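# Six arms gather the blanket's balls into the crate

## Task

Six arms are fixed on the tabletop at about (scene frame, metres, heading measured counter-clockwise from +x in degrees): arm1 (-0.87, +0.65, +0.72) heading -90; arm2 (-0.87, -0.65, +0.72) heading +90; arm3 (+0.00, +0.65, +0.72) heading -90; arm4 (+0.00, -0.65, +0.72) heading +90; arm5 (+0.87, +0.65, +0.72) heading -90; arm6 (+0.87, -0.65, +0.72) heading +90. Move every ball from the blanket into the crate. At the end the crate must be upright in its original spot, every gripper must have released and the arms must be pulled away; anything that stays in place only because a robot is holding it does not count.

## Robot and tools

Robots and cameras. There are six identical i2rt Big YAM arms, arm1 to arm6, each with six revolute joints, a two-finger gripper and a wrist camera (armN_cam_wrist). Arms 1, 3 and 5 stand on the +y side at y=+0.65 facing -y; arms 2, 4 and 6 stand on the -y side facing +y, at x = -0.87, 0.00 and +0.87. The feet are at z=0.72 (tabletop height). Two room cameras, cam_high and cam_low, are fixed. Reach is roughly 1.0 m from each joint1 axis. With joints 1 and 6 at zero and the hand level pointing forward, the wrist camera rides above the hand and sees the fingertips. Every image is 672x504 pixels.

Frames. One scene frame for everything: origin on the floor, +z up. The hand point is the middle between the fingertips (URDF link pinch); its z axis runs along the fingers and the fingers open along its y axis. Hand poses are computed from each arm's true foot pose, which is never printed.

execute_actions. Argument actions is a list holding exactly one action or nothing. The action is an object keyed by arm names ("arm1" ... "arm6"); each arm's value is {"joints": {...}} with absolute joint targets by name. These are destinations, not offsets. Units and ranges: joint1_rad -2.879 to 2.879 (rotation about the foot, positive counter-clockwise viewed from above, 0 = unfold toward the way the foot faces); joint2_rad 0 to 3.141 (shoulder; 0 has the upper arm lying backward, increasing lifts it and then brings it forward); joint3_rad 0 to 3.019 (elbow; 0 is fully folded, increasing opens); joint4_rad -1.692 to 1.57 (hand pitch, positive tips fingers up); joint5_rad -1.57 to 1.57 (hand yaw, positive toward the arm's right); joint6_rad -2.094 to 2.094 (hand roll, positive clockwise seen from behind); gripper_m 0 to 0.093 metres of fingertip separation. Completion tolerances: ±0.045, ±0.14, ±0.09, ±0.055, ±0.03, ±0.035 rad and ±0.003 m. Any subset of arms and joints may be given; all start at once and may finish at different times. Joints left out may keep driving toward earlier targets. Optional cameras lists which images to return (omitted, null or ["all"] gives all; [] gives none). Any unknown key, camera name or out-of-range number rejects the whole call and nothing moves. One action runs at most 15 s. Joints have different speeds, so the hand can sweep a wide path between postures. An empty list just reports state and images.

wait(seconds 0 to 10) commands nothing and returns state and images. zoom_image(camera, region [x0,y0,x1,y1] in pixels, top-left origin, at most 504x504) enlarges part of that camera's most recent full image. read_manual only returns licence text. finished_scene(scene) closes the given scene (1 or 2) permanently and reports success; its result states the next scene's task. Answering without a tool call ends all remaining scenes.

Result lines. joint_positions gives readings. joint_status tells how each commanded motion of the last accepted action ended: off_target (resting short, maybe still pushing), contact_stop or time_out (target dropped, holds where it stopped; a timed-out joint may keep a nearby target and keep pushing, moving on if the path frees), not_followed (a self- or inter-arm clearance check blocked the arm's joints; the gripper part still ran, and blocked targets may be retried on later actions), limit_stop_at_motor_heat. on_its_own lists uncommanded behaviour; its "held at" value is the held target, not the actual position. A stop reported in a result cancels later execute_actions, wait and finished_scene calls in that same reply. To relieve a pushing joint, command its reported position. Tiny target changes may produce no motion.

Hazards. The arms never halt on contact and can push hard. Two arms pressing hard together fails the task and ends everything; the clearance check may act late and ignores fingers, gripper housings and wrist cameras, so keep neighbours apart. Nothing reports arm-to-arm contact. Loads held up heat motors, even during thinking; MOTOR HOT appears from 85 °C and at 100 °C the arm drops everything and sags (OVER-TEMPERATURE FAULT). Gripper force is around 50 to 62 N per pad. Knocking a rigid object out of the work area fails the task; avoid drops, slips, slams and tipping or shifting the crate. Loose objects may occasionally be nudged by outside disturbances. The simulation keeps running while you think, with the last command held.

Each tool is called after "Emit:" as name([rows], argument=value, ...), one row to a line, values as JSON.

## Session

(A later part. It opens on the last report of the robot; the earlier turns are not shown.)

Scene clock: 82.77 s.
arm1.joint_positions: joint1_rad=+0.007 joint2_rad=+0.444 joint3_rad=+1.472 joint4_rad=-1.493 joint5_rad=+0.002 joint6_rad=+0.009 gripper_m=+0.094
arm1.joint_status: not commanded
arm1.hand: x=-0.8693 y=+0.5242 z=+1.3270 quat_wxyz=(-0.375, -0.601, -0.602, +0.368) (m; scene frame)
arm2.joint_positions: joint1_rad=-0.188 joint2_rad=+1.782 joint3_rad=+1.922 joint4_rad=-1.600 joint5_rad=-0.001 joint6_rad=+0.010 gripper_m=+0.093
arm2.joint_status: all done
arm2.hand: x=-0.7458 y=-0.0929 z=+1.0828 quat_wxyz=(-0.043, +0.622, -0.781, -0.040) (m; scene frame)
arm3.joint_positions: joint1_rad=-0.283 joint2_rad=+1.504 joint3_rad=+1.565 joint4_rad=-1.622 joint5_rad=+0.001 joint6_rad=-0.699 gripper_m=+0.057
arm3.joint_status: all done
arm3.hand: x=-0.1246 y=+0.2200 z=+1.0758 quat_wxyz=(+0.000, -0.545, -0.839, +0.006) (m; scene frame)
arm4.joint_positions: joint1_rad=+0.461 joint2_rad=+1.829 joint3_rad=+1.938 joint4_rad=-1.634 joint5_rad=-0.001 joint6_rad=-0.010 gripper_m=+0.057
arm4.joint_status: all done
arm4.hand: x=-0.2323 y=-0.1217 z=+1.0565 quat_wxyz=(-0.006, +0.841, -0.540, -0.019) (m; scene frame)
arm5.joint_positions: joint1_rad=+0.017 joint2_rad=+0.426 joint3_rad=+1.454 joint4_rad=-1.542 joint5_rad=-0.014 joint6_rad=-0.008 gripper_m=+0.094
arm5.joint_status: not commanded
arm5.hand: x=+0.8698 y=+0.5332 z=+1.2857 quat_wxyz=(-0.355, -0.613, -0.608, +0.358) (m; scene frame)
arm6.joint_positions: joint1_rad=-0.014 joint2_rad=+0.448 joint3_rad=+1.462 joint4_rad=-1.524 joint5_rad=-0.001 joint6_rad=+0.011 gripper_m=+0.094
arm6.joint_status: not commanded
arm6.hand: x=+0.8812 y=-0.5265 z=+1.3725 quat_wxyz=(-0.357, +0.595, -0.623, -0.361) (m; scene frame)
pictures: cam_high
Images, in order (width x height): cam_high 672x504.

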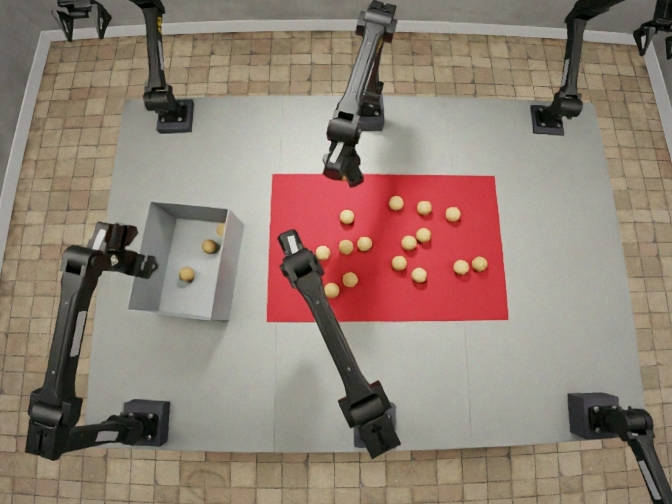

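Emit:
execute_actions([
  {"arm2":{"joints":{"joint1_rad":0.45,"joint2_rad":1.25,"joint3_rad":1.3,"joint4_rad":-1.6}},"arm4":{"joints":{"joint1_rad":0.939,"joint3_rad":2.47,"joint4_rad":-0.905}}},
], cameras=[])

Emit:
execute_actions([
  {"arm4":{"joints":{"joint2_rad":2.33}}},
], cameras=["arm4_cam_wrist","cam_high"])

Scene clock: 85.10 s.
arm1.joint_positions: joint1_rad=+0.007 joint2_rad=+0.444 joint3_rad=+1.472 joint4_rad=-1.493 joint5_rad=+0.002 joint6_rad=+0.009 gripper_m=+0.094
arm1.joint_status: not commanded
arm1.hand: x=-0.8693 y=+0.5242 z=+1.3270 quat_wxyz=(-0.375, -0.601, -0.602, +0.368) (m; scene frame)
arm2.joint_positions: joint1_rad=+0.443 joint2_rad=+1.248 joint3_rad=+1.298 joint4_rad=-1.597 joint5_rad=-0.001 joint6_rad=+0.009 gripper_m=+0.093
arm2.joint_status: all done
arm2.hand: x=-1.0111 y=-0.3289 z=+1.0713 quat_wxyz=(-0.008, +0.835, -0.550, -0.015) (m; scene frame)
arm3.joint_positions: joint1_rad=-0.283 joint2_rad=+1.504 joint3_rad=+1.565 joint4_rad=-1.622 joint5_rad=+0.001 joint6_rad=-0.699 gripper_m=+0.057
arm3.joint_status: not commanded
arm3.hand: x=-0.1246 y=+0.2200 z=+1.0758 quat_wxyz=(+0.000, -0.545, -0.839, +0.006) (m; scene frame)
arm4.joint_positions: joint1_rad=+0.935 joint2_rad=+1.839 joint3_rad=+2.435 joint4_rad=-0.934 joint5_rad=-0.002 joint6_rad=-0.007 gripper_m=+0.057
arm4.joint_status: all done
arm4.hand: x=-0.5695 y=-0.1823 z=+1.3949 quat_wxyz=(-0.188, +0.770, -0.271, -0.546) (m; scene frame)
arm5.joint_positions: joint1_rad=+0.017 joint2_rad=+0.426 joint3_rad=+1.454 joint4_rad=-1.542 joint5_rad=-0.014 joint6_rad=-0.008 gripper_m=+0.094
arm5.joint_status: not commanded
arm5.hand: x=+0.8698 y=+0.5332 z=+1.2857 quat_wxyz=(-0.355, -0.613, -0.608, +0.358) (m; scene frame)
arm6.joint_positions: joint1_rad=-0.014 joint2_rad=+0.448 joint3_rad=+1.462 joint4_rad=-1.524 joint5_rad=-0.001 joint6_rad=+0.011 gripper_m=+0.094
arm6.joint_status: not commanded
arm6.hand: x=+0.8812 y=-0.5265 z=+1.3725 quat_wxyz=(-0.357, +0.595, -0.623, -0.361) (m; scene frame)
pictures: none
No camera images: the call's "cameras" was empty. Leave "cameras" out to get every camera's image.

Scene clock: 86.70 s.
arm1.joint_positions: joint1_rad=+0.007 joint2_rad=+0.444 joint3_rad=+1.472 joint4_rad=-1.493 joint5_rad=+0.002 joint6_rad=+0.009 gripper_m=+0.094
arm1.joint_status: not commanded
arm1.hand: x=-0.8693 y=+0.5242 z=+1.3270 quat_wxyz=(-0.375, -0.601, -0.602, +0.368) (m; scene frame)
arm2.joint_positions: joint1_rad=+0.443 joint2_rad=+1.248 joint3_rad=+1.298 joint4_rad=-1.597 joint5_rad=-0.001 joint6_rad=+0.009 gripper_m=+0.093
arm2.joint_status: not commanded
arm2.hand: x=-1.0111 y=-0.3289 z=+1.0713 quat_wxyz=(-0.008, +0.835, -0.550, -0.015) (m; scene frame)
arm3.joint_positions: joint1_rad=-0.283 joint2_rad=+1.504 joint3_rad=+1.565 joint4_rad=-1.622 joint5_rad=+0.001 joint6_rad=-0.699 gripper_m=+0.057
arm3.joint_status: not commanded
arm3.hand: x=-0.1246 y=+0.2200 z=+1.0758 quat_wxyz=(+0.000, -0.545, -0.839, +0.006) (m; scene frame)
arm4.joint_positions: joint1_rad=+0.935 joint2_rad=+2.342 joint3_rad=+2.431 joint4_rad=-0.917 joint5_rad=-0.002 joint6_rad=-0.007 gripper_m=+0.057
arm4.joint_status: all done
arm4.hand: x=-0.6854 y=-0.0956 z=+0.9919 quat_wxyz=(-0.115, +0.880, -0.308, -0.344) (m; scene frame)
arm5.joint_positions: joint1_rad=+0.017 joint2_rad=+0.426 joint3_rad=+1.454 joint4_rad=-1.542 joint5_rad=-0.014 joint6_rad=-0.008 gripper_m=+0.094
arm5.joint_status: not commanded
arm5.hand: x=+0.8698 y=+0.5332 z=+1.2857 quat_wxyz=(-0.355, -0.613, -0.608, +0.358) (m; scene frame)
arm6.joint_positions: joint1_rad=-0.014 joint2_rad=+0.448 joint3_rad=+1.462 joint4_rad=-1.524 joint5_rad=-0.001 joint6_rad=+0.011 gripper_m=+0.094
arm6.joint_status: not commanded
arm6.hand: x=+0.8812 y=-0.5265 z=+1.3725 quat_wxyz=(-0.357, +0.595, -0.623, -0.361) (m; scene frame)
pictures: arm4_cam_wrist, cam_high
Images, in order (width x height): arm4_cam_wrist 672x504, cam_high 672x504.

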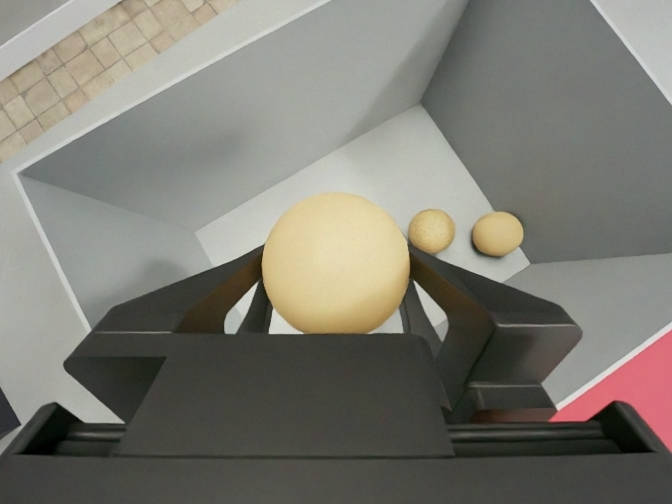

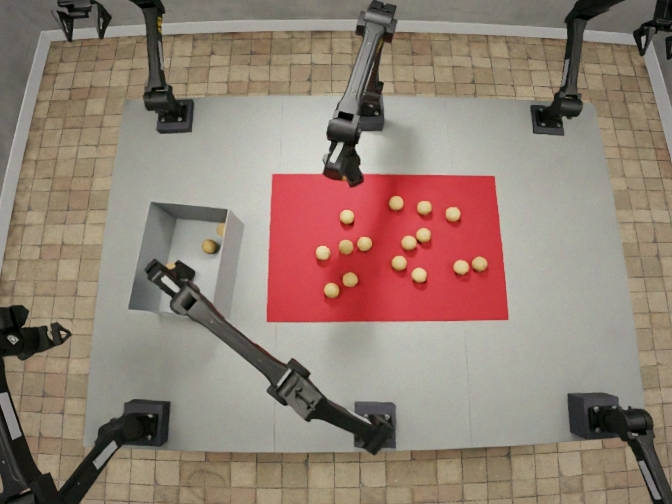

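Emit:
execute_actions([
  {"arm4":{"joints":{"joint2_rad":2.5}}},
], cameras=["arm4_cam_wrist","cam_low"])

Emit:
execute_actions([
  {"arm4":{"joints":{"gripper_m":0.093}}},
], cameras=["arm4_cam_wrist","cam_high"])

Scene clock: 88.77 s.
arm1.joint_positions: joint1_rad=+0.007 joint2_rad=+0.444 joint3_rad=+1.472 joint4_rad=-1.493 joint5_rad=+0.002 joint6_rad=+0.009 gripper_m=+0.094
arm1.joint_status: not commanded
arm1.hand: x=-0.8693 y=+0.5242 z=+1.3270 quat_wxyz=(-0.375, -0.601, -0.602, +0.368) (m; scene frame)
arm2.joint_positions: joint1_rad=+0.443 joint2_rad=+1.248 joint3_rad=+1.298 joint4_rad=-1.597 joint5_rad=-0.001 joint6_rad=+0.009 gripper_m=+0.093
arm2.joint_status: not commanded
arm2.hand: x=-1.0111 y=-0.3289 z=+1.0713 quat_wxyz=(-0.008, +0.835, -0.550, -0.015) (m; scene frame)
arm3.joint_positions: joint1_rad=-0.283 joint2_rad=+1.504 joint3_rad=+1.565 joint4_rad=-1.622 joint5_rad=+0.001 joint6_rad=-0.699 gripper_m=+0.057
arm3.joint_status: not commanded
arm3.hand: x=-0.1246 y=+0.2200 z=+1.0758 quat_wxyz=(+0.000, -0.545, -0.839, +0.006) (m; scene frame)
arm4.joint_positions: joint1_rad=+0.935 joint2_rad=+2.498 joint3_rad=+2.437 joint4_rad=-0.917 joint5_rad=-0.002 joint6_rad=-0.007 gripper_m=+0.057
arm4.joint_status: all done
arm4.hand: x=-0.6885 y=-0.0951 z=+0.8606 quat_wxyz=(-0.091, +0.903, -0.316, -0.277) (m; scene frame)
arm5.joint_positions: joint1_rad=+0.017 joint2_rad=+0.426 joint3_rad=+1.454 joint4_rad=-1.542 joint5_rad=-0.014 joint6_rad=-0.008 gripper_m=+0.094
arm5.joint_status: not commanded
arm5.hand: x=+0.8698 y=+0.5332 z=+1.2857 quat_wxyz=(-0.355, -0.613, -0.608, +0.358) (m; scene frame)
arm6.joint_positions: joint1_rad=-0.014 joint2_rad=+0.448 joint3_rad=+1.462 joint4_rad=-1.524 joint5_rad=-0.001 joint6_rad=+0.011 gripper_m=+0.094
arm6.joint_status: not commanded
arm6.hand: x=+0.8812 y=-0.5265 z=+1.3725 quat_wxyz=(-0.357, +0.595, -0.623, -0.361) (m; scene frame)
pictures: arm4_cam_wrist, cam_low
Images, in order (width x height): arm4_cam_wrist 672x504, cam_low 672x504.

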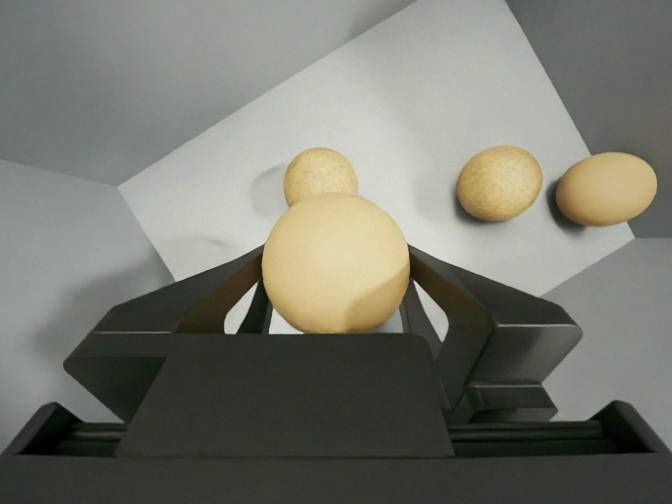

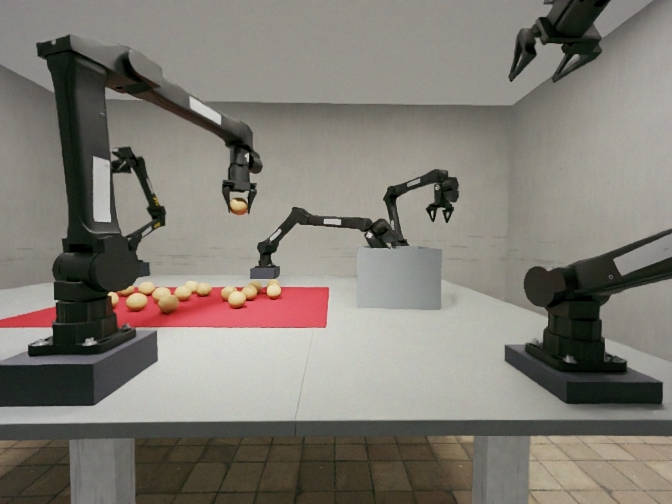

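Scene clock: 89.33 s.
arm1.joint_positions: joint1_rad=+0.007 joint2_rad=+0.444 joint3_rad=+1.472 joint4_rad=-1.493 joint5_rad=+0.002 joint6_rad=+0.009 gripper_m=+0.094
arm1.joint_status: not commanded
arm1.hand: x=-0.8693 y=+0.5242 z=+1.3270 quat_wxyz=(-0.375, -0.601, -0.602, +0.368) (m; scene frame)
arm2.joint_positions: joint1_rad=+0.443 joint2_rad=+1.248 joint3_rad=+1.298 joint4_rad=-1.597 joint5_rad=-0.001 joint6_rad=+0.009 gripper_m=+0.093
arm2.joint_status: not commanded
arm2.hand: x=-1.0111 y=-0.3289 z=+1.0713 quat_wxyz=(-0.008, +0.835, -0.550, -0.015) (m; scene frame)
arm3.joint_positions: joint1_rad=-0.283 joint2_rad=+1.504 joint3_rad=+1.565 joint4_rad=-1.622 joint5_rad=+0.001 joint6_rad=-0.699 gripper_m=+0.057
arm3.joint_status: not commanded
arm3.hand: x=-0.1246 y=+0.2200 z=+1.0758 quat_wxyz=(+0.000, -0.545, -0.839, +0.006) (m; scene frame)
arm4.joint_positions: joint1_rad=+0.935 joint2_rad=+2.498 joint3_rad=+2.437 joint4_rad=-0.917 joint5_rad=-0.002 joint6_rad=-0.007 gripper_m=+0.093
arm4.joint_status: all done
arm4.hand: x=-0.6885 y=-0.0951 z=+0.8606 quat_wxyz=(-0.091, +0.903, -0.316, -0.277) (m; scene frame)
arm5.joint_positions: joint1_rad=+0.017 joint2_rad=+0.426 joint3_rad=+1.454 joint4_rad=-1.542 joint5_rad=-0.014 joint6_rad=-0.008 gripper_m=+0.094
arm5.joint_status: not commanded
arm5.hand: x=+0.8698 y=+0.5332 z=+1.2857 quat_wxyz=(-0.355, -0.613, -0.608, +0.358) (m; scene frame)
arm6.joint_positions: joint1_rad=-0.014 joint2_rad=+0.448 joint3_rad=+1.462 joint4_rad=-1.524 joint5_rad=-0.001 joint6_rad=+0.011 gripper_m=+0.094
arm6.joint_status: not commanded
arm6.hand: x=+0.8812 y=-0.5265 z=+1.3725 quat_wxyz=(-0.357, +0.595, -0.623, -0.361) (m; scene frame)
pictures: arm4_cam_wrist, cam_high
Images, in order (width x height): arm4_cam_wrist 672x504, cam_high 672x504.

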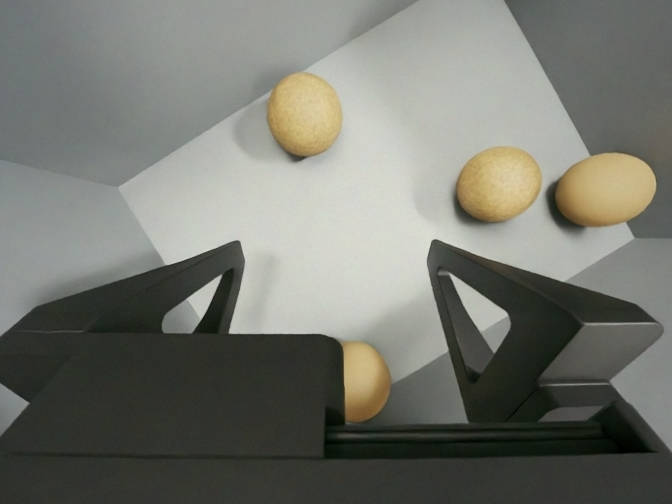

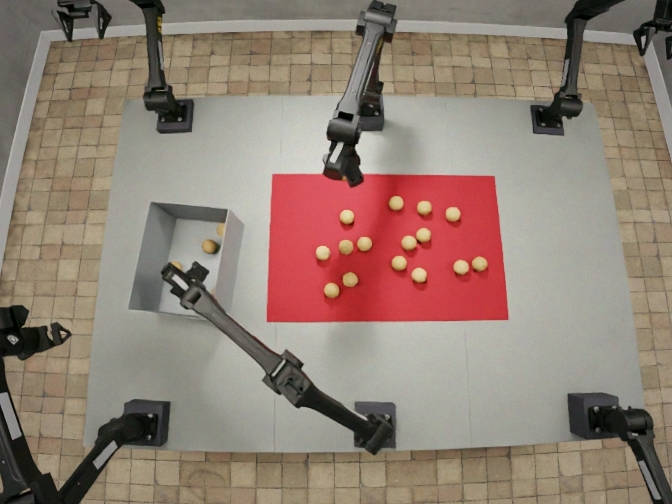

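Emit:
execute_actions([
  {"arm4":{"joints":{"joint2_rad":2.25}},"arm3":{"joints":{"joint1_rad":-0.818,"joint2_rad":1.75,"joint3_rad":2.57,"joint4_rad":-0.906,"joint6_rad":0}}},
], cameras=["cam_high"])

Scene clock: 93.93 s.
arm1.joint_positions: joint1_rad=+0.007 joint2_rad=+0.444 joint3_rad=+1.472 joint4_rad=-1.493 joint5_rad=+0.002 joint6_rad=+0.009 gripper_m=+0.094
arm1.joint_status: not commanded
arm1.hand: x=-0.8693 y=+0.5242 z=+1.3270 quat_wxyz=(-0.375, -0.601, -0.602, +0.368) (m; scene frame)
arm2.joint_positions: joint1_rad=+0.443 joint2_rad=+1.248 joint3_rad=+1.298 joint4_rad=-1.597 joint5_rad=-0.001 joint6_rad=+0.009 gripper_m=+0.093
arm2.joint_status: not commanded
arm2.hand: x=-1.0111 y=-0.3289 z=+1.0713 quat_wxyz=(-0.008, +0.835, -0.550, -0.015) (m; scene frame)
arm3.joint_positions: joint1_rad=-0.819 joint2_rad=+1.756 joint3_rad=+2.567 joint4_rad=-0.922 joint5_rad=+0.001 joint6_rad=-0.011 gripper_m=+0.057
arm3.joint_status: all done
arm3.hand: x=-0.4849 y=+0.1955 z=+1.5259 quat_wxyz=(-0.242, -0.691, -0.278, +0.622) (m; scene frame)
arm4.joint_positions: joint1_rad=+0.935 joint2_rad=+2.212 joint3_rad=+2.458 joint4_rad=-0.917 joint5_rad=-0.002 joint6_rad=-0.007 gripper_m=+0.093
arm4.joint_status: all done
arm4.hand: x=-0.6726 y=-0.1038 z=+1.1175 quat_wxyz=(-0.140, +0.850, -0.298, -0.411) (m; scene frame)
arm5.joint_positions: joint1_rad=+0.017 joint2_rad=+0.426 joint3_rad=+1.454 joint4_rad=-1.542 joint5_rad=-0.014 joint6_rad=-0.008 gripper_m=+0.094
arm5.joint_status: not commanded
arm5.hand: x=+0.8698 y=+0.5332 z=+1.2857 quat_wxyz=(-0.355, -0.613, -0.608, +0.358) (m; scene frame)
arm6.joint_positions: joint1_rad=-0.014 joint2_rad=+0.448 joint3_rad=+1.462 joint4_rad=-1.524 joint5_rad=-0.001 joint6_rad=+0.011 gripper_m=+0.094
arm6.joint_status: not commanded
arm6.hand: x=+0.8812 y=-0.5265 z=+1.3725 quat_wxyz=(-0.357, +0.595, -0.623, -0.361) (m; scene frame)
pictures: cam_high
Images, in order (width x height): cam_high 672x504.

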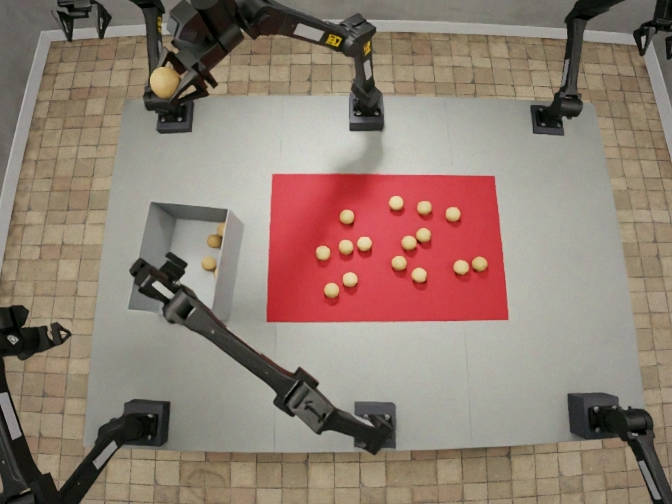

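Emit:
execute_actions([
  {"arm4":{"joints":{"joint1_rad":0.345,"joint2_rad":1.791,"joint3_rad":1.315,"joint4_rad":-1.075,"joint6_rad":1.27}}},
], cameras=["arm4_cam_wrist","cam_high"])

Scene clock: 96.87 s.
arm1.joint_positions: joint1_rad=+0.007 joint2_rad=+0.444 joint3_rad=+1.472 joint4_rad=-1.493 joint5_rad=+0.002 joint6_rad=+0.009 gripper_m=+0.094
arm1.joint_status: not commanded
arm1.hand: x=-0.8693 y=+0.5242 z=+1.3270 quat_wxyz=(-0.375, -0.601, -0.602, +0.368) (m; scene frame)
arm2.joint_positions: joint1_rad=+0.443 joint2_rad=+1.248 joint3_rad=+1.298 joint4_rad=-1.597 joint5_rad=-0.001 joint6_rad=+0.009 gripper_m=+0.093
arm2.joint_status: not commanded
arm2.hand: x=-1.0111 y=-0.3289 z=+1.0713 quat_wxyz=(-0.008, +0.835, -0.550, -0.015) (m; scene frame)
arm3.joint_positions: joint1_rad=-0.819 joint2_rad=+1.756 joint3_rad=+2.567 joint4_rad=-0.922 joint5_rad=+0.001 joint6_rad=-0.011 gripper_m=+0.057
arm3.joint_status: not commanded
arm3.hand: x=-0.4849 y=+0.1955 z=+1.5259 quat_wxyz=(-0.242, -0.691, -0.278, +0.622) (m; scene frame)
arm4.joint_positions: joint1_rad=+0.355 joint2_rad=+1.787 joint3_rad=+1.310 joint4_rad=-1.064 joint5_rad=+0.001 joint6_rad=+1.260 gripper_m=+0.093
arm4.joint_status: all done
arm4.hand: x=-0.1585 y=-0.1583 z=+0.8461 quat_wxyz=(+0.004, +0.307, -0.952, -0.011) (m; scene frame)
arm5.joint_positions: joint1_rad=+0.017 joint2_rad=+0.426 joint3_rad=+1.454 joint4_rad=-1.542 joint5_rad=-0.014 joint6_rad=-0.008 gripper_m=+0.094
arm5.joint_status: not commanded
arm5.hand: x=+0.8698 y=+0.5332 z=+1.2857 quat_wxyz=(-0.355, -0.613, -0.608, +0.358) (m; scene frame)
arm6.joint_positions: joint1_rad=-0.014 joint2_rad=+0.448 joint3_rad=+1.462 joint4_rad=-1.524 joint5_rad=-0.001 joint6_rad=+0.011 gripper_m=+0.094
arm6.joint_status: not commanded
arm6.hand: x=+0.8812 y=-0.5265 z=+1.3725 quat_wxyz=(-0.357, +0.595, -0.623, -0.361) (m; scene frame)
pictures: arm4_cam_wrist, cam_high
Images, in order (width x height): arm4_cam_wrist 672x504, cam_high 672x504.

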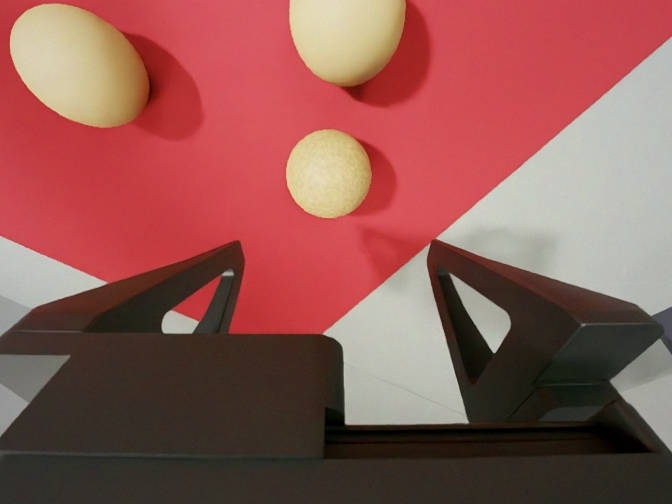

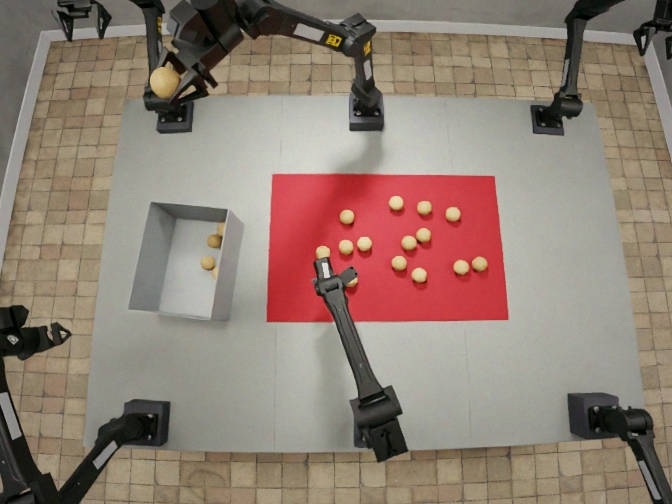

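Emit:
execute_actions([
  {"arm4":{"joints":{"joint1_rad":0.33,"joint2_rad":1.952,"joint3_rad":1.262,"joint4_rad":-0.885}},"arm3":{"joints":{"joint2_rad":2.58}}},
], cameras=["arm4_cam_wrist","arm3_cam_wrist","cam_high"])

Scene clock: 99.27 s.
arm1.joint_positions: joint1_rad=+0.007 joint2_rad=+0.444 joint3_rad=+1.472 joint4_rad=-1.493 joint5_rad=+0.002 joint6_rad=+0.009 gripper_m=+0.094
arm1.joint_status: not commanded
arm1.hand: x=-0.8693 y=+0.5242 z=+1.3270 quat_wxyz=(-0.375, -0.601, -0.602, +0.368) (m; scene frame)
arm2.joint_positions: joint1_rad=+0.443 joint2_rad=+1.248 joint3_rad=+1.298 joint4_rad=-1.597 joint5_rad=-0.001 joint6_rad=+0.009 gripper_m=+0.093
arm2.joint_status: not commanded
arm2.hand: x=-1.0111 y=-0.3289 z=+1.0713 quat_wxyz=(-0.008, +0.835, -0.550, -0.015) (m; scene frame)
arm3.joint_positions: joint1_rad=-0.819 joint2_rad=+2.557 joint3_rad=+2.542 joint4_rad=-0.909 joint5_rad=+0.000 joint6_rad=-0.011 gripper_m=+0.055
arm3.joint_status: all done
arm3.hand: x=-0.6603 y=+0.0309 z=+0.8667 quat_wxyz=(-0.116, -0.879, -0.354, +0.297) (m; scene frame)
arm4.joint_positions: joint1_rad=+0.340 joint2_rad=+1.948 joint3_rad=+1.257 joint4_rad=-0.902 joint5_rad=+0.001 joint6_rad=+1.261 gripper_m=+0.093
arm4.joint_status: all done
arm4.hand: x=-0.1507 y=-0.1595 z=+0.7498 quat_wxyz=(+0.004, +0.299, -0.954, +0.015) (m; scene frame)
arm5.joint_positions: joint1_rad=+0.017 joint2_rad=+0.426 joint3_rad=+1.454 joint4_rad=-1.542 joint5_rad=-0.014 joint6_rad=-0.008 gripper_m=+0.094
arm5.joint_status: not commanded
arm5.hand: x=+0.8698 y=+0.5332 z=+1.2857 quat_wxyz=(-0.355, -0.613, -0.608, +0.358) (m; scene frame)
arm6.joint_positions: joint1_rad=-0.014 joint2_rad=+0.448 joint3_rad=+1.462 joint4_rad=-1.524 joint5_rad=-0.001 joint6_rad=+0.011 gripper_m=+0.094
arm6.joint_status: not commanded
arm6.hand: x=+0.8812 y=-0.5265 z=+1.3725 quat_wxyz=(-0.357, +0.595, -0.623, -0.361) (m; scene frame)
pictures: arm3_cam_wrist, arm4_cam_wrist, cam_high
Images, in order (width x height): arm3_cam_wrist 672x504, arm4_cam_wrist 672x504, cam_high 672x504.

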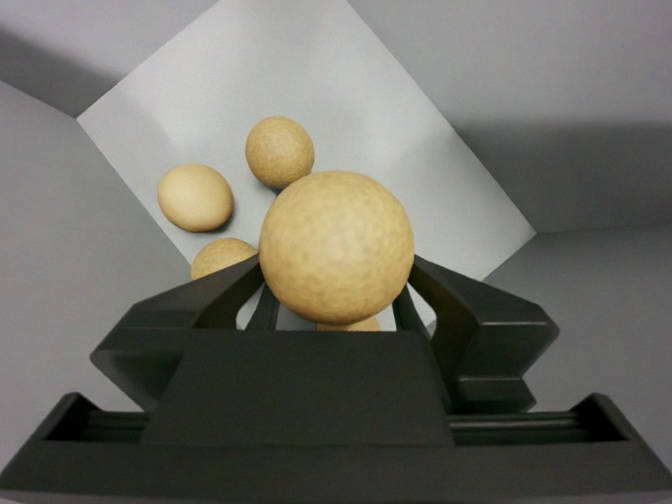

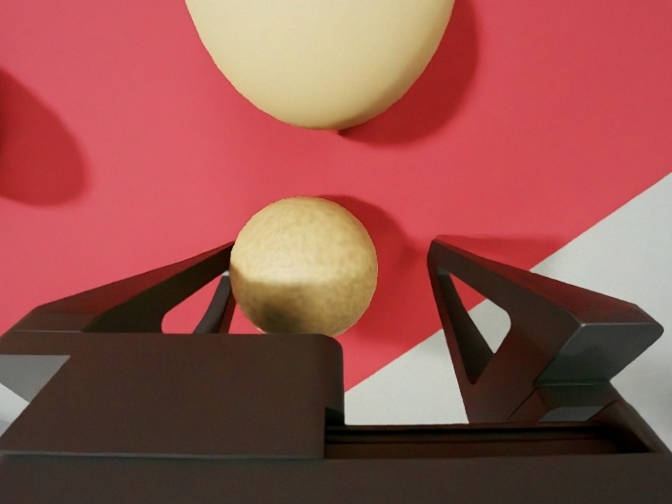

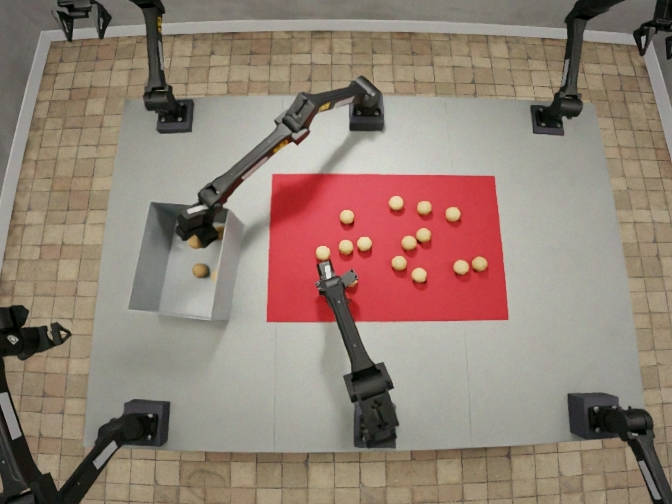

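Emit:
execute_actions([
  {"arm4":{"joints":{"gripper_m":0.045}},"arm3":{"joints":{"gripper_m":0.093}}},
], cameras=["arm4_cam_wrist","arm3_cam_wrist"])

Scene clock: 100.13 s.
arm1.joint_positions: joint1_rad=+0.007 joint2_rad=+0.444 joint3_rad=+1.472 joint4_rad=-1.493 joint5_rad=+0.002 joint6_rad=+0.009 gripper_m=+0.094
arm1.joint_status: not commanded
arm1.hand: x=-0.8693 y=+0.5242 z=+1.3270 quat_wxyz=(-0.375, -0.601, -0.602, +0.368) (m; scene frame)
arm2.joint_positions: joint1_rad=+0.443 joint2_rad=+1.248 joint3_rad=+1.298 joint4_rad=-1.597 joint5_rad=-0.001 joint6_rad=+0.009 gripper_m=+0.093
arm2.joint_status: not commanded
arm2.hand: x=-1.0111 y=-0.3289 z=+1.0713 quat_wxyz=(-0.008, +0.835, -0.550, -0.015) (m; scene frame)
arm3.joint_positions: joint1_rad=-0.819 joint2_rad=+2.557 joint3_rad=+2.542 joint4_rad=-0.909 joint5_rad=+0.000 joint6_rad=-0.011 gripper_m=+0.093
arm3.joint_status: all done
arm3.hand: x=-0.6603 y=+0.0309 z=+0.8667 quat_wxyz=(-0.116, -0.879, -0.354, +0.297) (m; scene frame)
arm4.joint_positions: joint1_rad=+0.340 joint2_rad=+1.948 joint3_rad=+1.257 joint4_rad=-0.901 joint5_rad=+0.001 joint6_rad=+1.262 gripper_m=+0.056
arm4.joint_status: gripper_m off_target (ended at +0.056, target +0.045)
arm4.hand: x=-0.1507 y=-0.1594 z=+0.7498 quat_wxyz=(+0.004, +0.299, -0.954, +0.015) (m; scene frame)
arm5.joint_positions: joint1_rad=+0.017 joint2_rad=+0.426 joint3_rad=+1.454 joint4_rad=-1.542 joint5_rad=-0.014 joint6_rad=-0.008 gripper_m=+0.094
arm5.joint_status: not commanded
arm5.hand: x=+0.8698 y=+0.5332 z=+1.2857 quat_wxyz=(-0.355, -0.613, -0.608, +0.358) (m; scene frame)
arm6.joint_positions: joint1_rad=-0.014 joint2_rad=+0.448 joint3_rad=+1.462 joint4_rad=-1.524 joint5_rad=-0.001 joint6_rad=+0.011 gripper_m=+0.094
arm6.joint_status: not commanded
arm6.hand: x=+0.8812 y=-0.5265 z=+1.3725 quat_wxyz=(-0.357, +0.595, -0.623, -0.361) (m; scene frame)
pictures: arm3_cam_wrist, arm4_cam_wrist
Images, in order (width x height): arm3_cam_wrist 672x504, arm4_cam_wrist 672x504.

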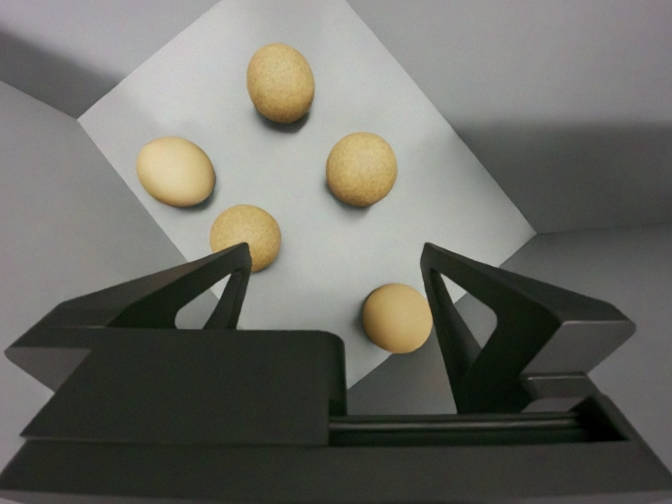

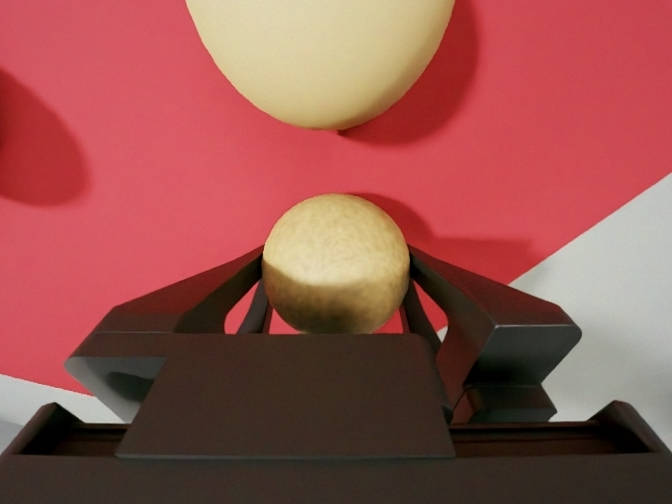

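Emit:
execute_actions([
  {"arm4":{"joints":{"joint1_rad":0.939,"joint2_rad":1.8,"joint3_rad":2.47,"joint4_rad":-0.905,"joint6_rad":0}},"arm3":{"joints":{"joint2_rad":2.28}}},
], cameras=["arm4_cam_wrist","cam_high"])

Scene clock: 102.80 s.
arm1.joint_positions: joint1_rad=+0.007 joint2_rad=+0.444 joint3_rad=+1.472 joint4_rad=-1.493 joint5_rad=+0.002 joint6_rad=+0.009 gripper_m=+0.094
arm1.joint_status: not commanded
arm1.hand: x=-0.8693 y=+0.5242 z=+1.3270 quat_wxyz=(-0.375, -0.601, -0.602, +0.368) (m; scene frame)
arm2.joint_positions: joint1_rad=+0.443 joint2_rad=+1.248 joint3_rad=+1.298 joint4_rad=-1.597 joint5_rad=-0.001 joint6_rad=+0.009 gripper_m=+0.093
arm2.joint_status: not commanded
arm2.hand: x=-1.0111 y=-0.3289 z=+1.0713 quat_wxyz=(-0.008, +0.835, -0.550, -0.015) (m; scene frame)
arm3.joint_positions: joint1_rad=-0.819 joint2_rad=+2.281 joint3_rad=+2.567 joint4_rad=-0.909 joint5_rad=+0.000 joint6_rad=-0.011 gripper_m=+0.093
arm3.joint_status: all done
arm3.hand: x=-0.6462 y=+0.0440 z=+1.1242 quat_wxyz=(-0.166, -0.825, -0.332, +0.426) (m; scene frame)
arm4.joint_positions: joint1_rad=+0.936 joint2_rad=+1.782 joint3_rad=+2.440 joint4_rad=-0.901 joint5_rad=-0.002 joint6_rad=+0.010 gripper_m=+0.056
arm4.joint_status: all done
arm4.hand: x=-0.5487 y=-0.1996 z=+1.4452 quat_wxyz=(-0.196, +0.741, -0.268, -0.583) (m; scene frame)
arm5.joint_positions: joint1_rad=+0.017 joint2_rad=+0.426 joint3_rad=+1.454 joint4_rad=-1.542 joint5_rad=-0.014 joint6_rad=-0.008 gripper_m=+0.094
arm5.joint_status: not commanded
arm5.hand: x=+0.8698 y=+0.5332 z=+1.2857 quat_wxyz=(-0.355, -0.613, -0.608, +0.358) (m; scene frame)
arm6.joint_positions: joint1_rad=-0.014 joint2_rad=+0.448 joint3_rad=+1.462 joint4_rad=-1.524 joint5_rad=-0.001 joint6_rad=+0.011 gripper_m=+0.094
arm6.joint_status: not commanded
arm6.hand: x=+0.8812 y=-0.5265 z=+1.3725 quat_wxyz=(-0.357, +0.595, -0.623, -0.361) (m; scene frame)
pictures: arm4_cam_wrist, cam_high
Images, in order (width x height): arm4_cam_wrist 672x504, cam_high 672x504.

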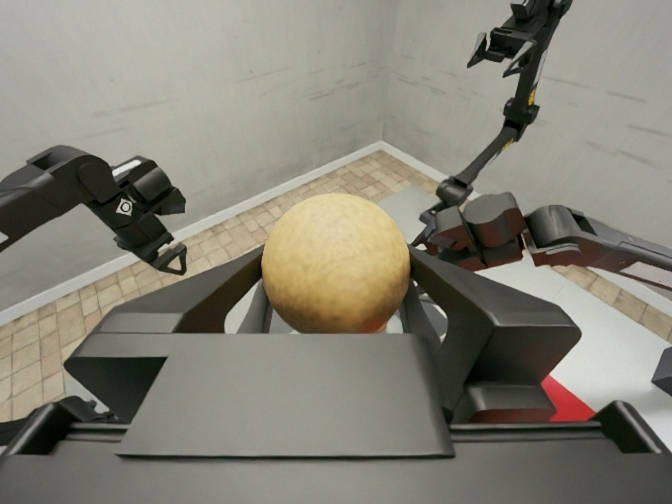

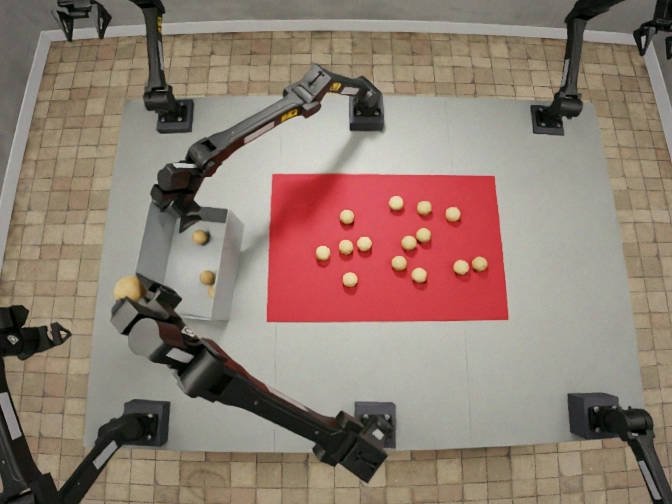

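Emit:
execute_actions([
  {"arm3":{"joints":{"joint1_rad":-0.17,"joint2_rad":1.765,"joint3_rad":1.255,"joint4_rad":-1.05}}},
], cameras=["arm3_cam_wrist"])

Scene clock: 105.37 s.
arm1.joint_positions: joint1_rad=+0.007 joint2_rad=+0.444 joint3_rad=+1.472 joint4_rad=-1.493 joint5_rad=+0.002 joint6_rad=+0.009 gripper_m=+0.094
arm1.joint_status: not commanded
arm1.hand: x=-0.8693 y=+0.5242 z=+1.3270 quat_wxyz=(-0.375, -0.601, -0.602, +0.368) (m; scene frame)
arm2.joint_positions: joint1_rad=+0.443 joint2_rad=+1.248 joint3_rad=+1.298 joint4_rad=-1.597 joint5_rad=-0.001 joint6_rad=+0.009 gripper_m=+0.093
arm2.joint_status: not commanded
arm2.hand: x=-1.0111 y=-0.3289 z=+1.0713 quat_wxyz=(-0.008, +0.835, -0.550, -0.015) (m; scene frame)
arm3.joint_positions: joint1_rad=-0.175 joint2_rad=+1.766 joint3_rad=+1.252 joint4_rad=-1.039 joint5_rad=-0.001 joint6_rad=-0.009 gripper_m=+0.093
arm3.joint_status: all done
arm3.hand: x=-0.0864 y=+0.1590 z=+0.8406 quat_wxyz=(-0.006, -0.763, -0.646, +0.007) (m; scene frame)
arm4.joint_positions: joint1_rad=+0.936 joint2_rad=+1.782 joint3_rad=+2.440 joint4_rad=-0.901 joint5_rad=-0.002 joint6_rad=+0.009 gripper_m=+0.056
arm4.joint_status: not commanded
arm4.hand: x=-0.5487 y=-0.1996 z=+1.4452 quat_wxyz=(-0.196, +0.741, -0.268, -0.583) (m; scene frame)
arm5.joint_positions: joint1_rad=+0.017 joint2_rad=+0.426 joint3_rad=+1.454 joint4_rad=-1.542 joint5_rad=-0.014 joint6_rad=-0.008 gripper_m=+0.094
arm5.joint_status: not commanded
arm5.hand: x=+0.8698 y=+0.5332 z=+1.2857 quat_wxyz=(-0.355, -0.613, -0.608, +0.358) (m; scene frame)
arm6.joint_positions: joint1_rad=-0.014 joint2_rad=+0.448 joint3_rad=+1.462 joint4_rad=-1.524 joint5_rad=-0.001 joint6_rad=+0.011 gripper_m=+0.094
arm6.joint_status: not commanded
arm6.hand: x=+0.8812 y=-0.5265 z=+1.3725 quat_wxyz=(-0.357, +0.595, -0.623, -0.361) (m; scene frame)
pictures: arm3_cam_wrist
Images, in order (width x height): arm3_cam_wrist 672x504.

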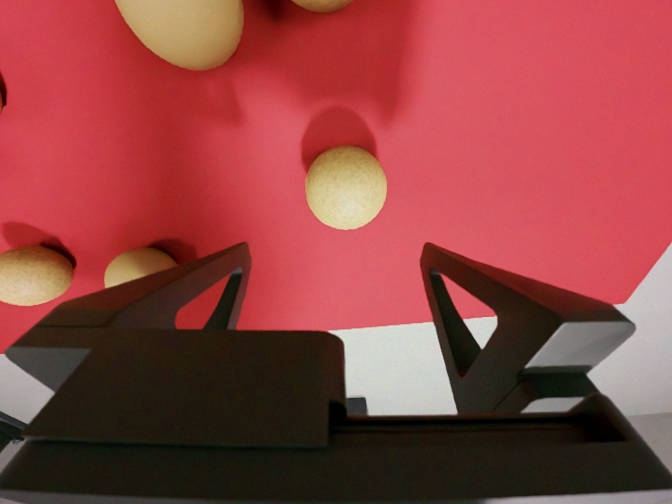

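Emit:
execute_actions([
  {"arm3":{"joints":{"joint1_rad":-0.2,"joint2_rad":1.92,"joint3_rad":1.19,"joint4_rad":-0.83}},"arm4":{"joints":{"joint2_rad":2.5}}},
], cameras=["arm3_cam_wrist","arm4_cam_wrist"])

Scene clock: 107.60 s.
arm1.joint_positions: joint1_rad=+0.007 joint2_rad=+0.444 joint3_rad=+1.472 joint4_rad=-1.493 joint5_rad=+0.002 joint6_rad=+0.009 gripper_m=+0.094
arm1.joint_status: not commanded
arm1.hand: x=-0.8693 y=+0.5242 z=+1.3270 quat_wxyz=(-0.375, -0.601, -0.602, +0.368) (m; scene frame)
arm2.joint_positions: joint1_rad=+0.443 joint2_rad=+1.248 joint3_rad=+1.298 joint4_rad=-1.597 joint5_rad=-0.001 joint6_rad=+0.009 gripper_m=+0.093
arm2.joint_status: not commanded
arm2.hand: x=-1.0111 y=-0.3289 z=+1.0713 quat_wxyz=(-0.008, +0.835, -0.550, -0.015) (m; scene frame)
arm3.joint_positions: joint1_rad=-0.192 joint2_rad=+1.921 joint3_rad=+1.190 joint4_rad=-0.849 joint5_rad=+0.002 joint6_rad=-0.009 gripper_m=+0.093
arm3.joint_status: all done
arm3.hand: x=-0.0950 y=+0.1615 z=+0.7473 quat_wxyz=(+0.004, -0.768, -0.640, -0.002) (m; scene frame)
arm4.joint_positions: joint1_rad=+0.938 joint2_rad=+2.506 joint3_rad=+2.436 joint4_rad=-0.889 joint5_rad=+0.001 joint6_rad=+0.001 gripper_m=+0.056
arm4.joint_status: all done
arm4.hand: x=-0.6938 y=-0.0938 z=+0.8564 quat_wxyz=(-0.094, +0.899, -0.318, -0.285) (m; scene frame)
arm5.joint_positions: joint1_rad=+0.017 joint2_rad=+0.426 joint3_rad=+1.454 joint4_rad=-1.542 joint5_rad=-0.014 joint6_rad=-0.008 gripper_m=+0.094
arm5.joint_status: not commanded
arm5.hand: x=+0.8698 y=+0.5332 z=+1.2857 quat_wxyz=(-0.355, -0.613, -0.608, +0.358) (m; scene frame)
arm6.joint_positions: joint1_rad=-0.014 joint2_rad=+0.448 joint3_rad=+1.462 joint4_rad=-1.524 joint5_rad=-0.001 joint6_rad=+0.011 gripper_m=+0.094
arm6.joint_status: not commanded
arm6.hand: x=+0.8812 y=-0.5265 z=+1.3725 quat_wxyz=(-0.357, +0.595, -0.623, -0.361) (m; scene frame)
pictures: arm3_cam_wrist, arm4_cam_wrist
Images, in order (width x height): arm3_cam_wrist 672x504, arm4_cam_wrist 672x504.

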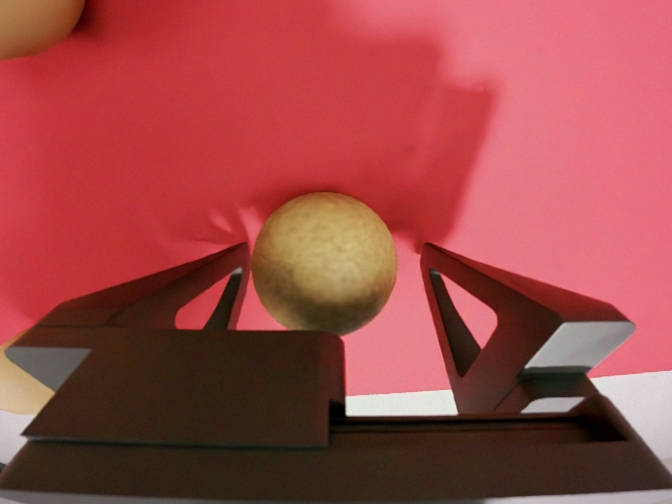

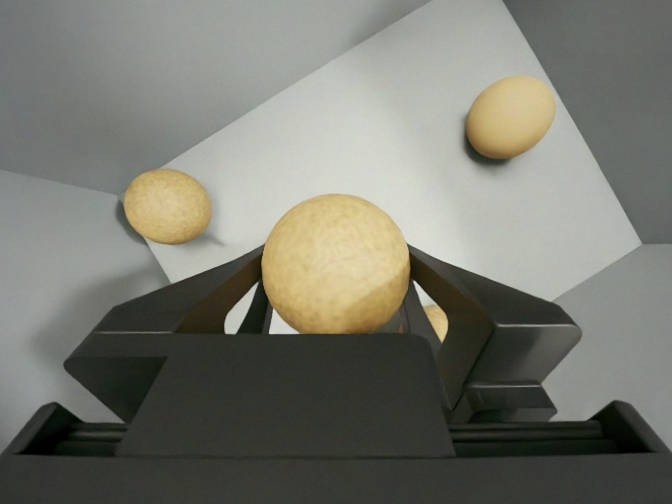

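Emit:
execute_actions([
  {"arm3":{"joints":{"gripper_m":0.045}},"arm4":{"joints":{"gripper_m":0.093}}},
], cameras=["arm3_cam_wrist"])

Emit:
execute_actions([
  {"arm3":{"joints":{"joint1_rad":-0.818,"joint2_rad":1.75,"joint3_rad":2.57,"joint4_rad":-0.906}},"arm4":{"joints":{"joint2_rad":1.8}}},
], cameras=["arm3_cam_wrist","cam_high"])

Scene clock: 108.73 s.
arm1.joint_positions: joint1_rad=+0.007 joint2_rad=+0.444 joint3_rad=+1.472 joint4_rad=-1.493 joint5_rad=+0.002 joint6_rad=+0.009 gripper_m=+0.094
arm1.joint_status: not commanded
arm1.hand: x=-0.8693 y=+0.5242 z=+1.3270 quat_wxyz=(-0.375, -0.601, -0.602, +0.368) (m; scene frame)
arm2.joint_positions: joint1_rad=+0.443 joint2_rad=+1.248 joint3_rad=+1.298 joint4_rad=-1.597 joint5_rad=-0.001 joint6_rad=+0.009 gripper_m=+0.093
arm2.joint_status: not commanded
arm2.hand: x=-1.0111 y=-0.3289 z=+1.0713 quat_wxyz=(-0.008, +0.835, -0.550, -0.015) (m; scene frame)
arm3.joint_positions: joint1_rad=-0.192 joint2_rad=+1.921 joint3_rad=+1.190 joint4_rad=-0.849 joint5_rad=+0.001 joint6_rad=-0.009 gripper_m=+0.057
arm3.joint_status: gripper_m off_target (ended at +0.057, target +0.045)
arm3.hand: x=-0.0949 y=+0.1614 z=+0.7473 quat_wxyz=(+0.004, -0.768, -0.640, -0.002) (m; scene frame)
arm4.joint_positions: joint1_rad=+0.938 joint2_rad=+2.506 joint3_rad=+2.436 joint4_rad=-0.889 joint5_rad=+0.001 joint6_rad=+0.001 gripper_m=+0.093
arm4.joint_status: all done
arm4.hand: x=-0.6938 y=-0.0938 z=+0.8564 quat_wxyz=(-0.094, +0.899, -0.318, -0.285) (m; scene frame)
arm5.joint_positions: joint1_rad=+0.017 joint2_rad=+0.426 joint3_rad=+1.454 joint4_rad=-1.542 joint5_rad=-0.014 joint6_rad=-0.008 gripper_m=+0.094
arm5.joint_status: not commanded
arm5.hand: x=+0.8698 y=+0.5332 z=+1.2857 quat_wxyz=(-0.355, -0.613, -0.608, +0.358) (m; scene frame)
arm6.joint_positions: joint1_rad=-0.014 joint2_rad=+0.448 joint3_rad=+1.462 joint4_rad=-1.524 joint5_rad=-0.001 joint6_rad=+0.011 gripper_m=+0.094
arm6.joint_status: not commanded
arm6.hand: x=+0.8812 y=-0.5265 z=+1.3725 quat_wxyz=(-0.357, +0.595, -0.623, -0.361) (m; scene frame)
pictures: arm3_cam_wrist
Images, in order (width x height): arm3_cam_wrist 672x504.

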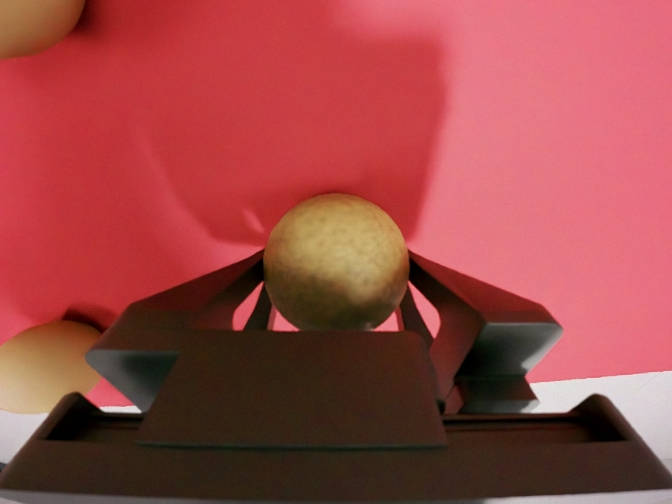

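Scene clock: 110.83 s.
arm1.joint_positions: joint1_rad=+0.007 joint2_rad=+0.444 joint3_rad=+1.472 joint4_rad=-1.493 joint5_rad=+0.002 joint6_rad=+0.009 gripper_m=+0.094
arm1.joint_status: not commanded
arm1.hand: x=-0.8693 y=+0.5242 z=+1.3270 quat_wxyz=(-0.375, -0.601, -0.602, +0.368) (m; scene frame)
arm2.joint_positions: joint1_rad=+0.443 joint2_rad=+1.248 joint3_rad=+1.298 joint4_rad=-1.597 joint5_rad=-0.001 joint6_rad=+0.009 gripper_m=+0.093
arm2.joint_status: not commanded
arm2.hand: x=-1.0111 y=-0.3289 z=+1.0713 quat_wxyz=(-0.008, +0.835, -0.550, -0.015) (m; scene frame)
arm3.joint_positions: joint1_rad=-0.821 joint2_rad=+1.740 joint3_rad=+2.547 joint4_rad=-0.895 joint5_rad=+0.001 joint6_rad=-0.008 gripper_m=+0.057
arm3.joint_status: all done
arm3.hand: x=-0.4829 y=+0.1992 z=+1.5324 quat_wxyz=(-0.245, -0.684, -0.273, +0.630) (m; scene frame)
arm4.joint_positions: joint1_rad=+0.938 joint2_rad=+1.808 joint3_rad=+2.459 joint4_rad=-0.894 joint5_rad=+0.001 joint6_rad=+0.001 gripper_m=+0.093
arm4.joint_status: all done
arm4.hand: x=-0.5574 y=-0.1936 z=+1.4394 quat_wxyz=(-0.199, +0.742, -0.265, -0.582) (m; scene frame)
arm5.joint_positions: joint1_rad=+0.017 joint2_rad=+0.426 joint3_rad=+1.454 joint4_rad=-1.542 joint5_rad=-0.014 joint6_rad=-0.008 gripper_m=+0.094
arm5.joint_status: not commanded
arm5.hand: x=+0.8698 y=+0.5332 z=+1.2857 quat_wxyz=(-0.355, -0.613, -0.608, +0.358) (m; scene frame)
arm6.joint_positions: joint1_rad=-0.014 joint2_rad=+0.448 joint3_rad=+1.462 joint4_rad=-1.524 joint5_rad=-0.001 joint6_rad=+0.011 gripper_m=+0.094
arm6.joint_status: not commanded
arm6.hand: x=+0.8812 y=-0.5265 z=+1.3725 quat_wxyz=(-0.357, +0.595, -0.623, -0.361) (m; scene frame)
pictures: arm3_cam_wrist, cam_high
Images, in order (width x height): arm3_cam_wrist 672x504, cam_high 672x504.

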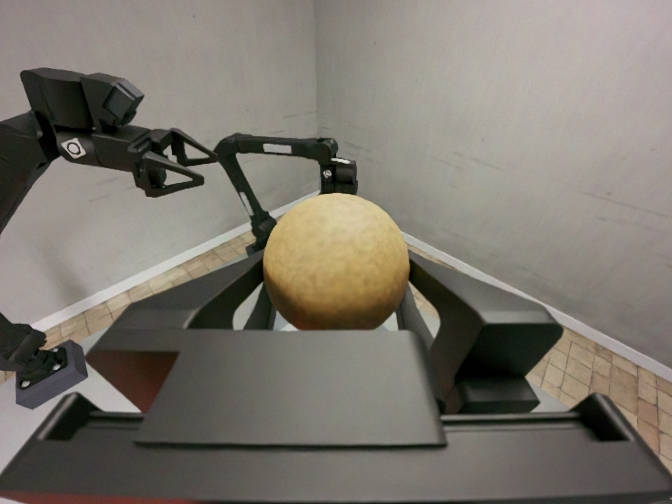

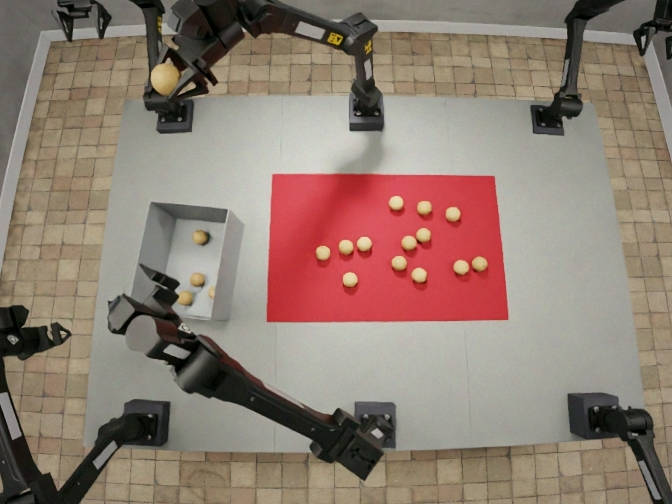

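Emit:
execute_actions([
  {"arm3":{"joints":{"joint2_rad":2.58}},"arm4":{"joints":{"joint1_rad":0.202,"joint2_rad":1.889,"joint3_rad":1.455,"joint4_rad":-1.145}}},
], cameras=["arm3_cam_wrist","arm4_cam_wrist","cam_high"])

Scene clock: 113.40 s.
arm1.joint_positions: joint1_rad=+0.007 joint2_rad=+0.444 joint3_rad=+1.472 joint4_rad=-1.493 joint5_rad=+0.002 joint6_rad=+0.009 gripper_m=+0.094
arm1.joint_status: not commanded
arm1.hand: x=-0.8693 y=+0.5242 z=+1.3270 quat_wxyz=(-0.375, -0.601, -0.602, +0.368) (m; scene frame)
arm2.joint_positions: joint1_rad=+0.443 joint2_rad=+1.248 joint3_rad=+1.298 joint4_rad=-1.597 joint5_rad=-0.001 joint6_rad=+0.009 gripper_m=+0.093
arm2.joint_status: not commanded
arm2.hand: x=-1.0111 y=-0.3289 z=+1.0713 quat_wxyz=(-0.008, +0.835, -0.550, -0.015) (m; scene frame)
arm3.joint_positions: joint1_rad=-0.821 joint2_rad=+2.557 joint3_rad=+2.542 joint4_rad=-0.922 joint5_rad=-0.001 joint6_rad=-0.008 gripper_m=+0.057
arm3.joint_status: all done
arm3.hand: x=-0.6595 y=+0.0338 z=+0.8654 quat_wxyz=(-0.114, -0.882, -0.353, +0.291) (m; scene frame)
arm4.joint_positions: joint1_rad=+0.203 joint2_rad=+1.902 joint3_rad=+1.457 joint4_rad=-1.132 joint5_rad=+0.002 joint6_rad=+0.001 gripper_m=+0.093
arm4.joint_status: all done
arm4.hand: x=-0.0877 y=-0.1040 z=+0.8368 quat_wxyz=(+0.007, +0.762, -0.648, +0.004) (m; scene frame)
arm5.joint_positions: joint1_rad=+0.017 joint2_rad=+0.426 joint3_rad=+1.454 joint4_rad=-1.542 joint5_rad=-0.014 joint6_rad=-0.008 gripper_m=+0.094
arm5.joint_status: not commanded
arm5.hand: x=+0.8698 y=+0.5332 z=+1.2857 quat_wxyz=(-0.355, -0.613, -0.608, +0.358) (m; scene frame)
arm6.joint_positions: joint1_rad=-0.014 joint2_rad=+0.448 joint3_rad=+1.462 joint4_rad=-1.524 joint5_rad=-0.001 joint6_rad=+0.011 gripper_m=+0.094
arm6.joint_status: not commanded
arm6.hand: x=+0.8812 y=-0.5265 z=+1.3725 quat_wxyz=(-0.357, +0.595, -0.623, -0.361) (m; scene frame)
pictures: arm3_cam_wrist, arm4_cam_wrist, cam_high
Images, in order (width x height): arm3_cam_wrist 672x504, arm4_cam_wrist 672x504, cam_high 672x504.

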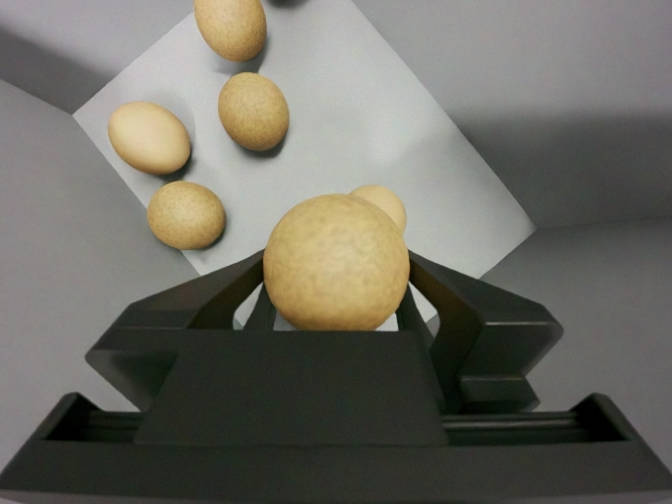

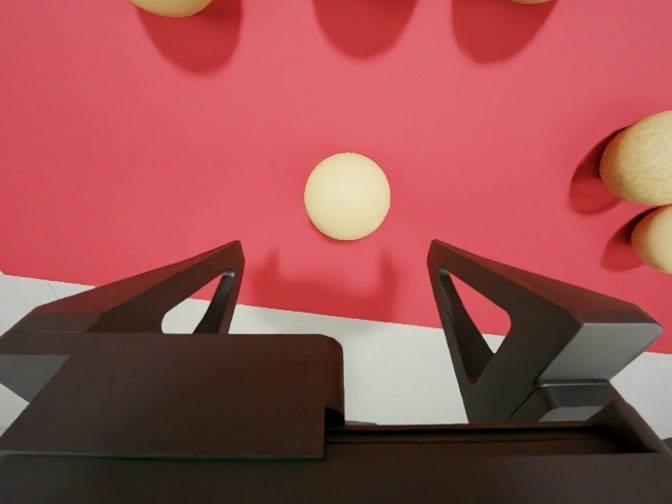

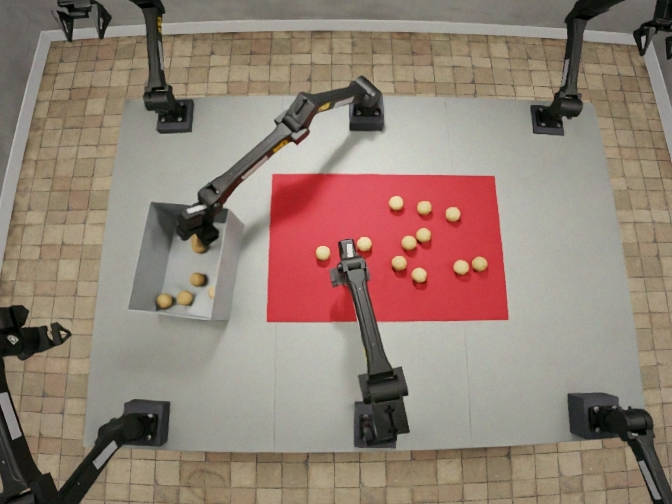

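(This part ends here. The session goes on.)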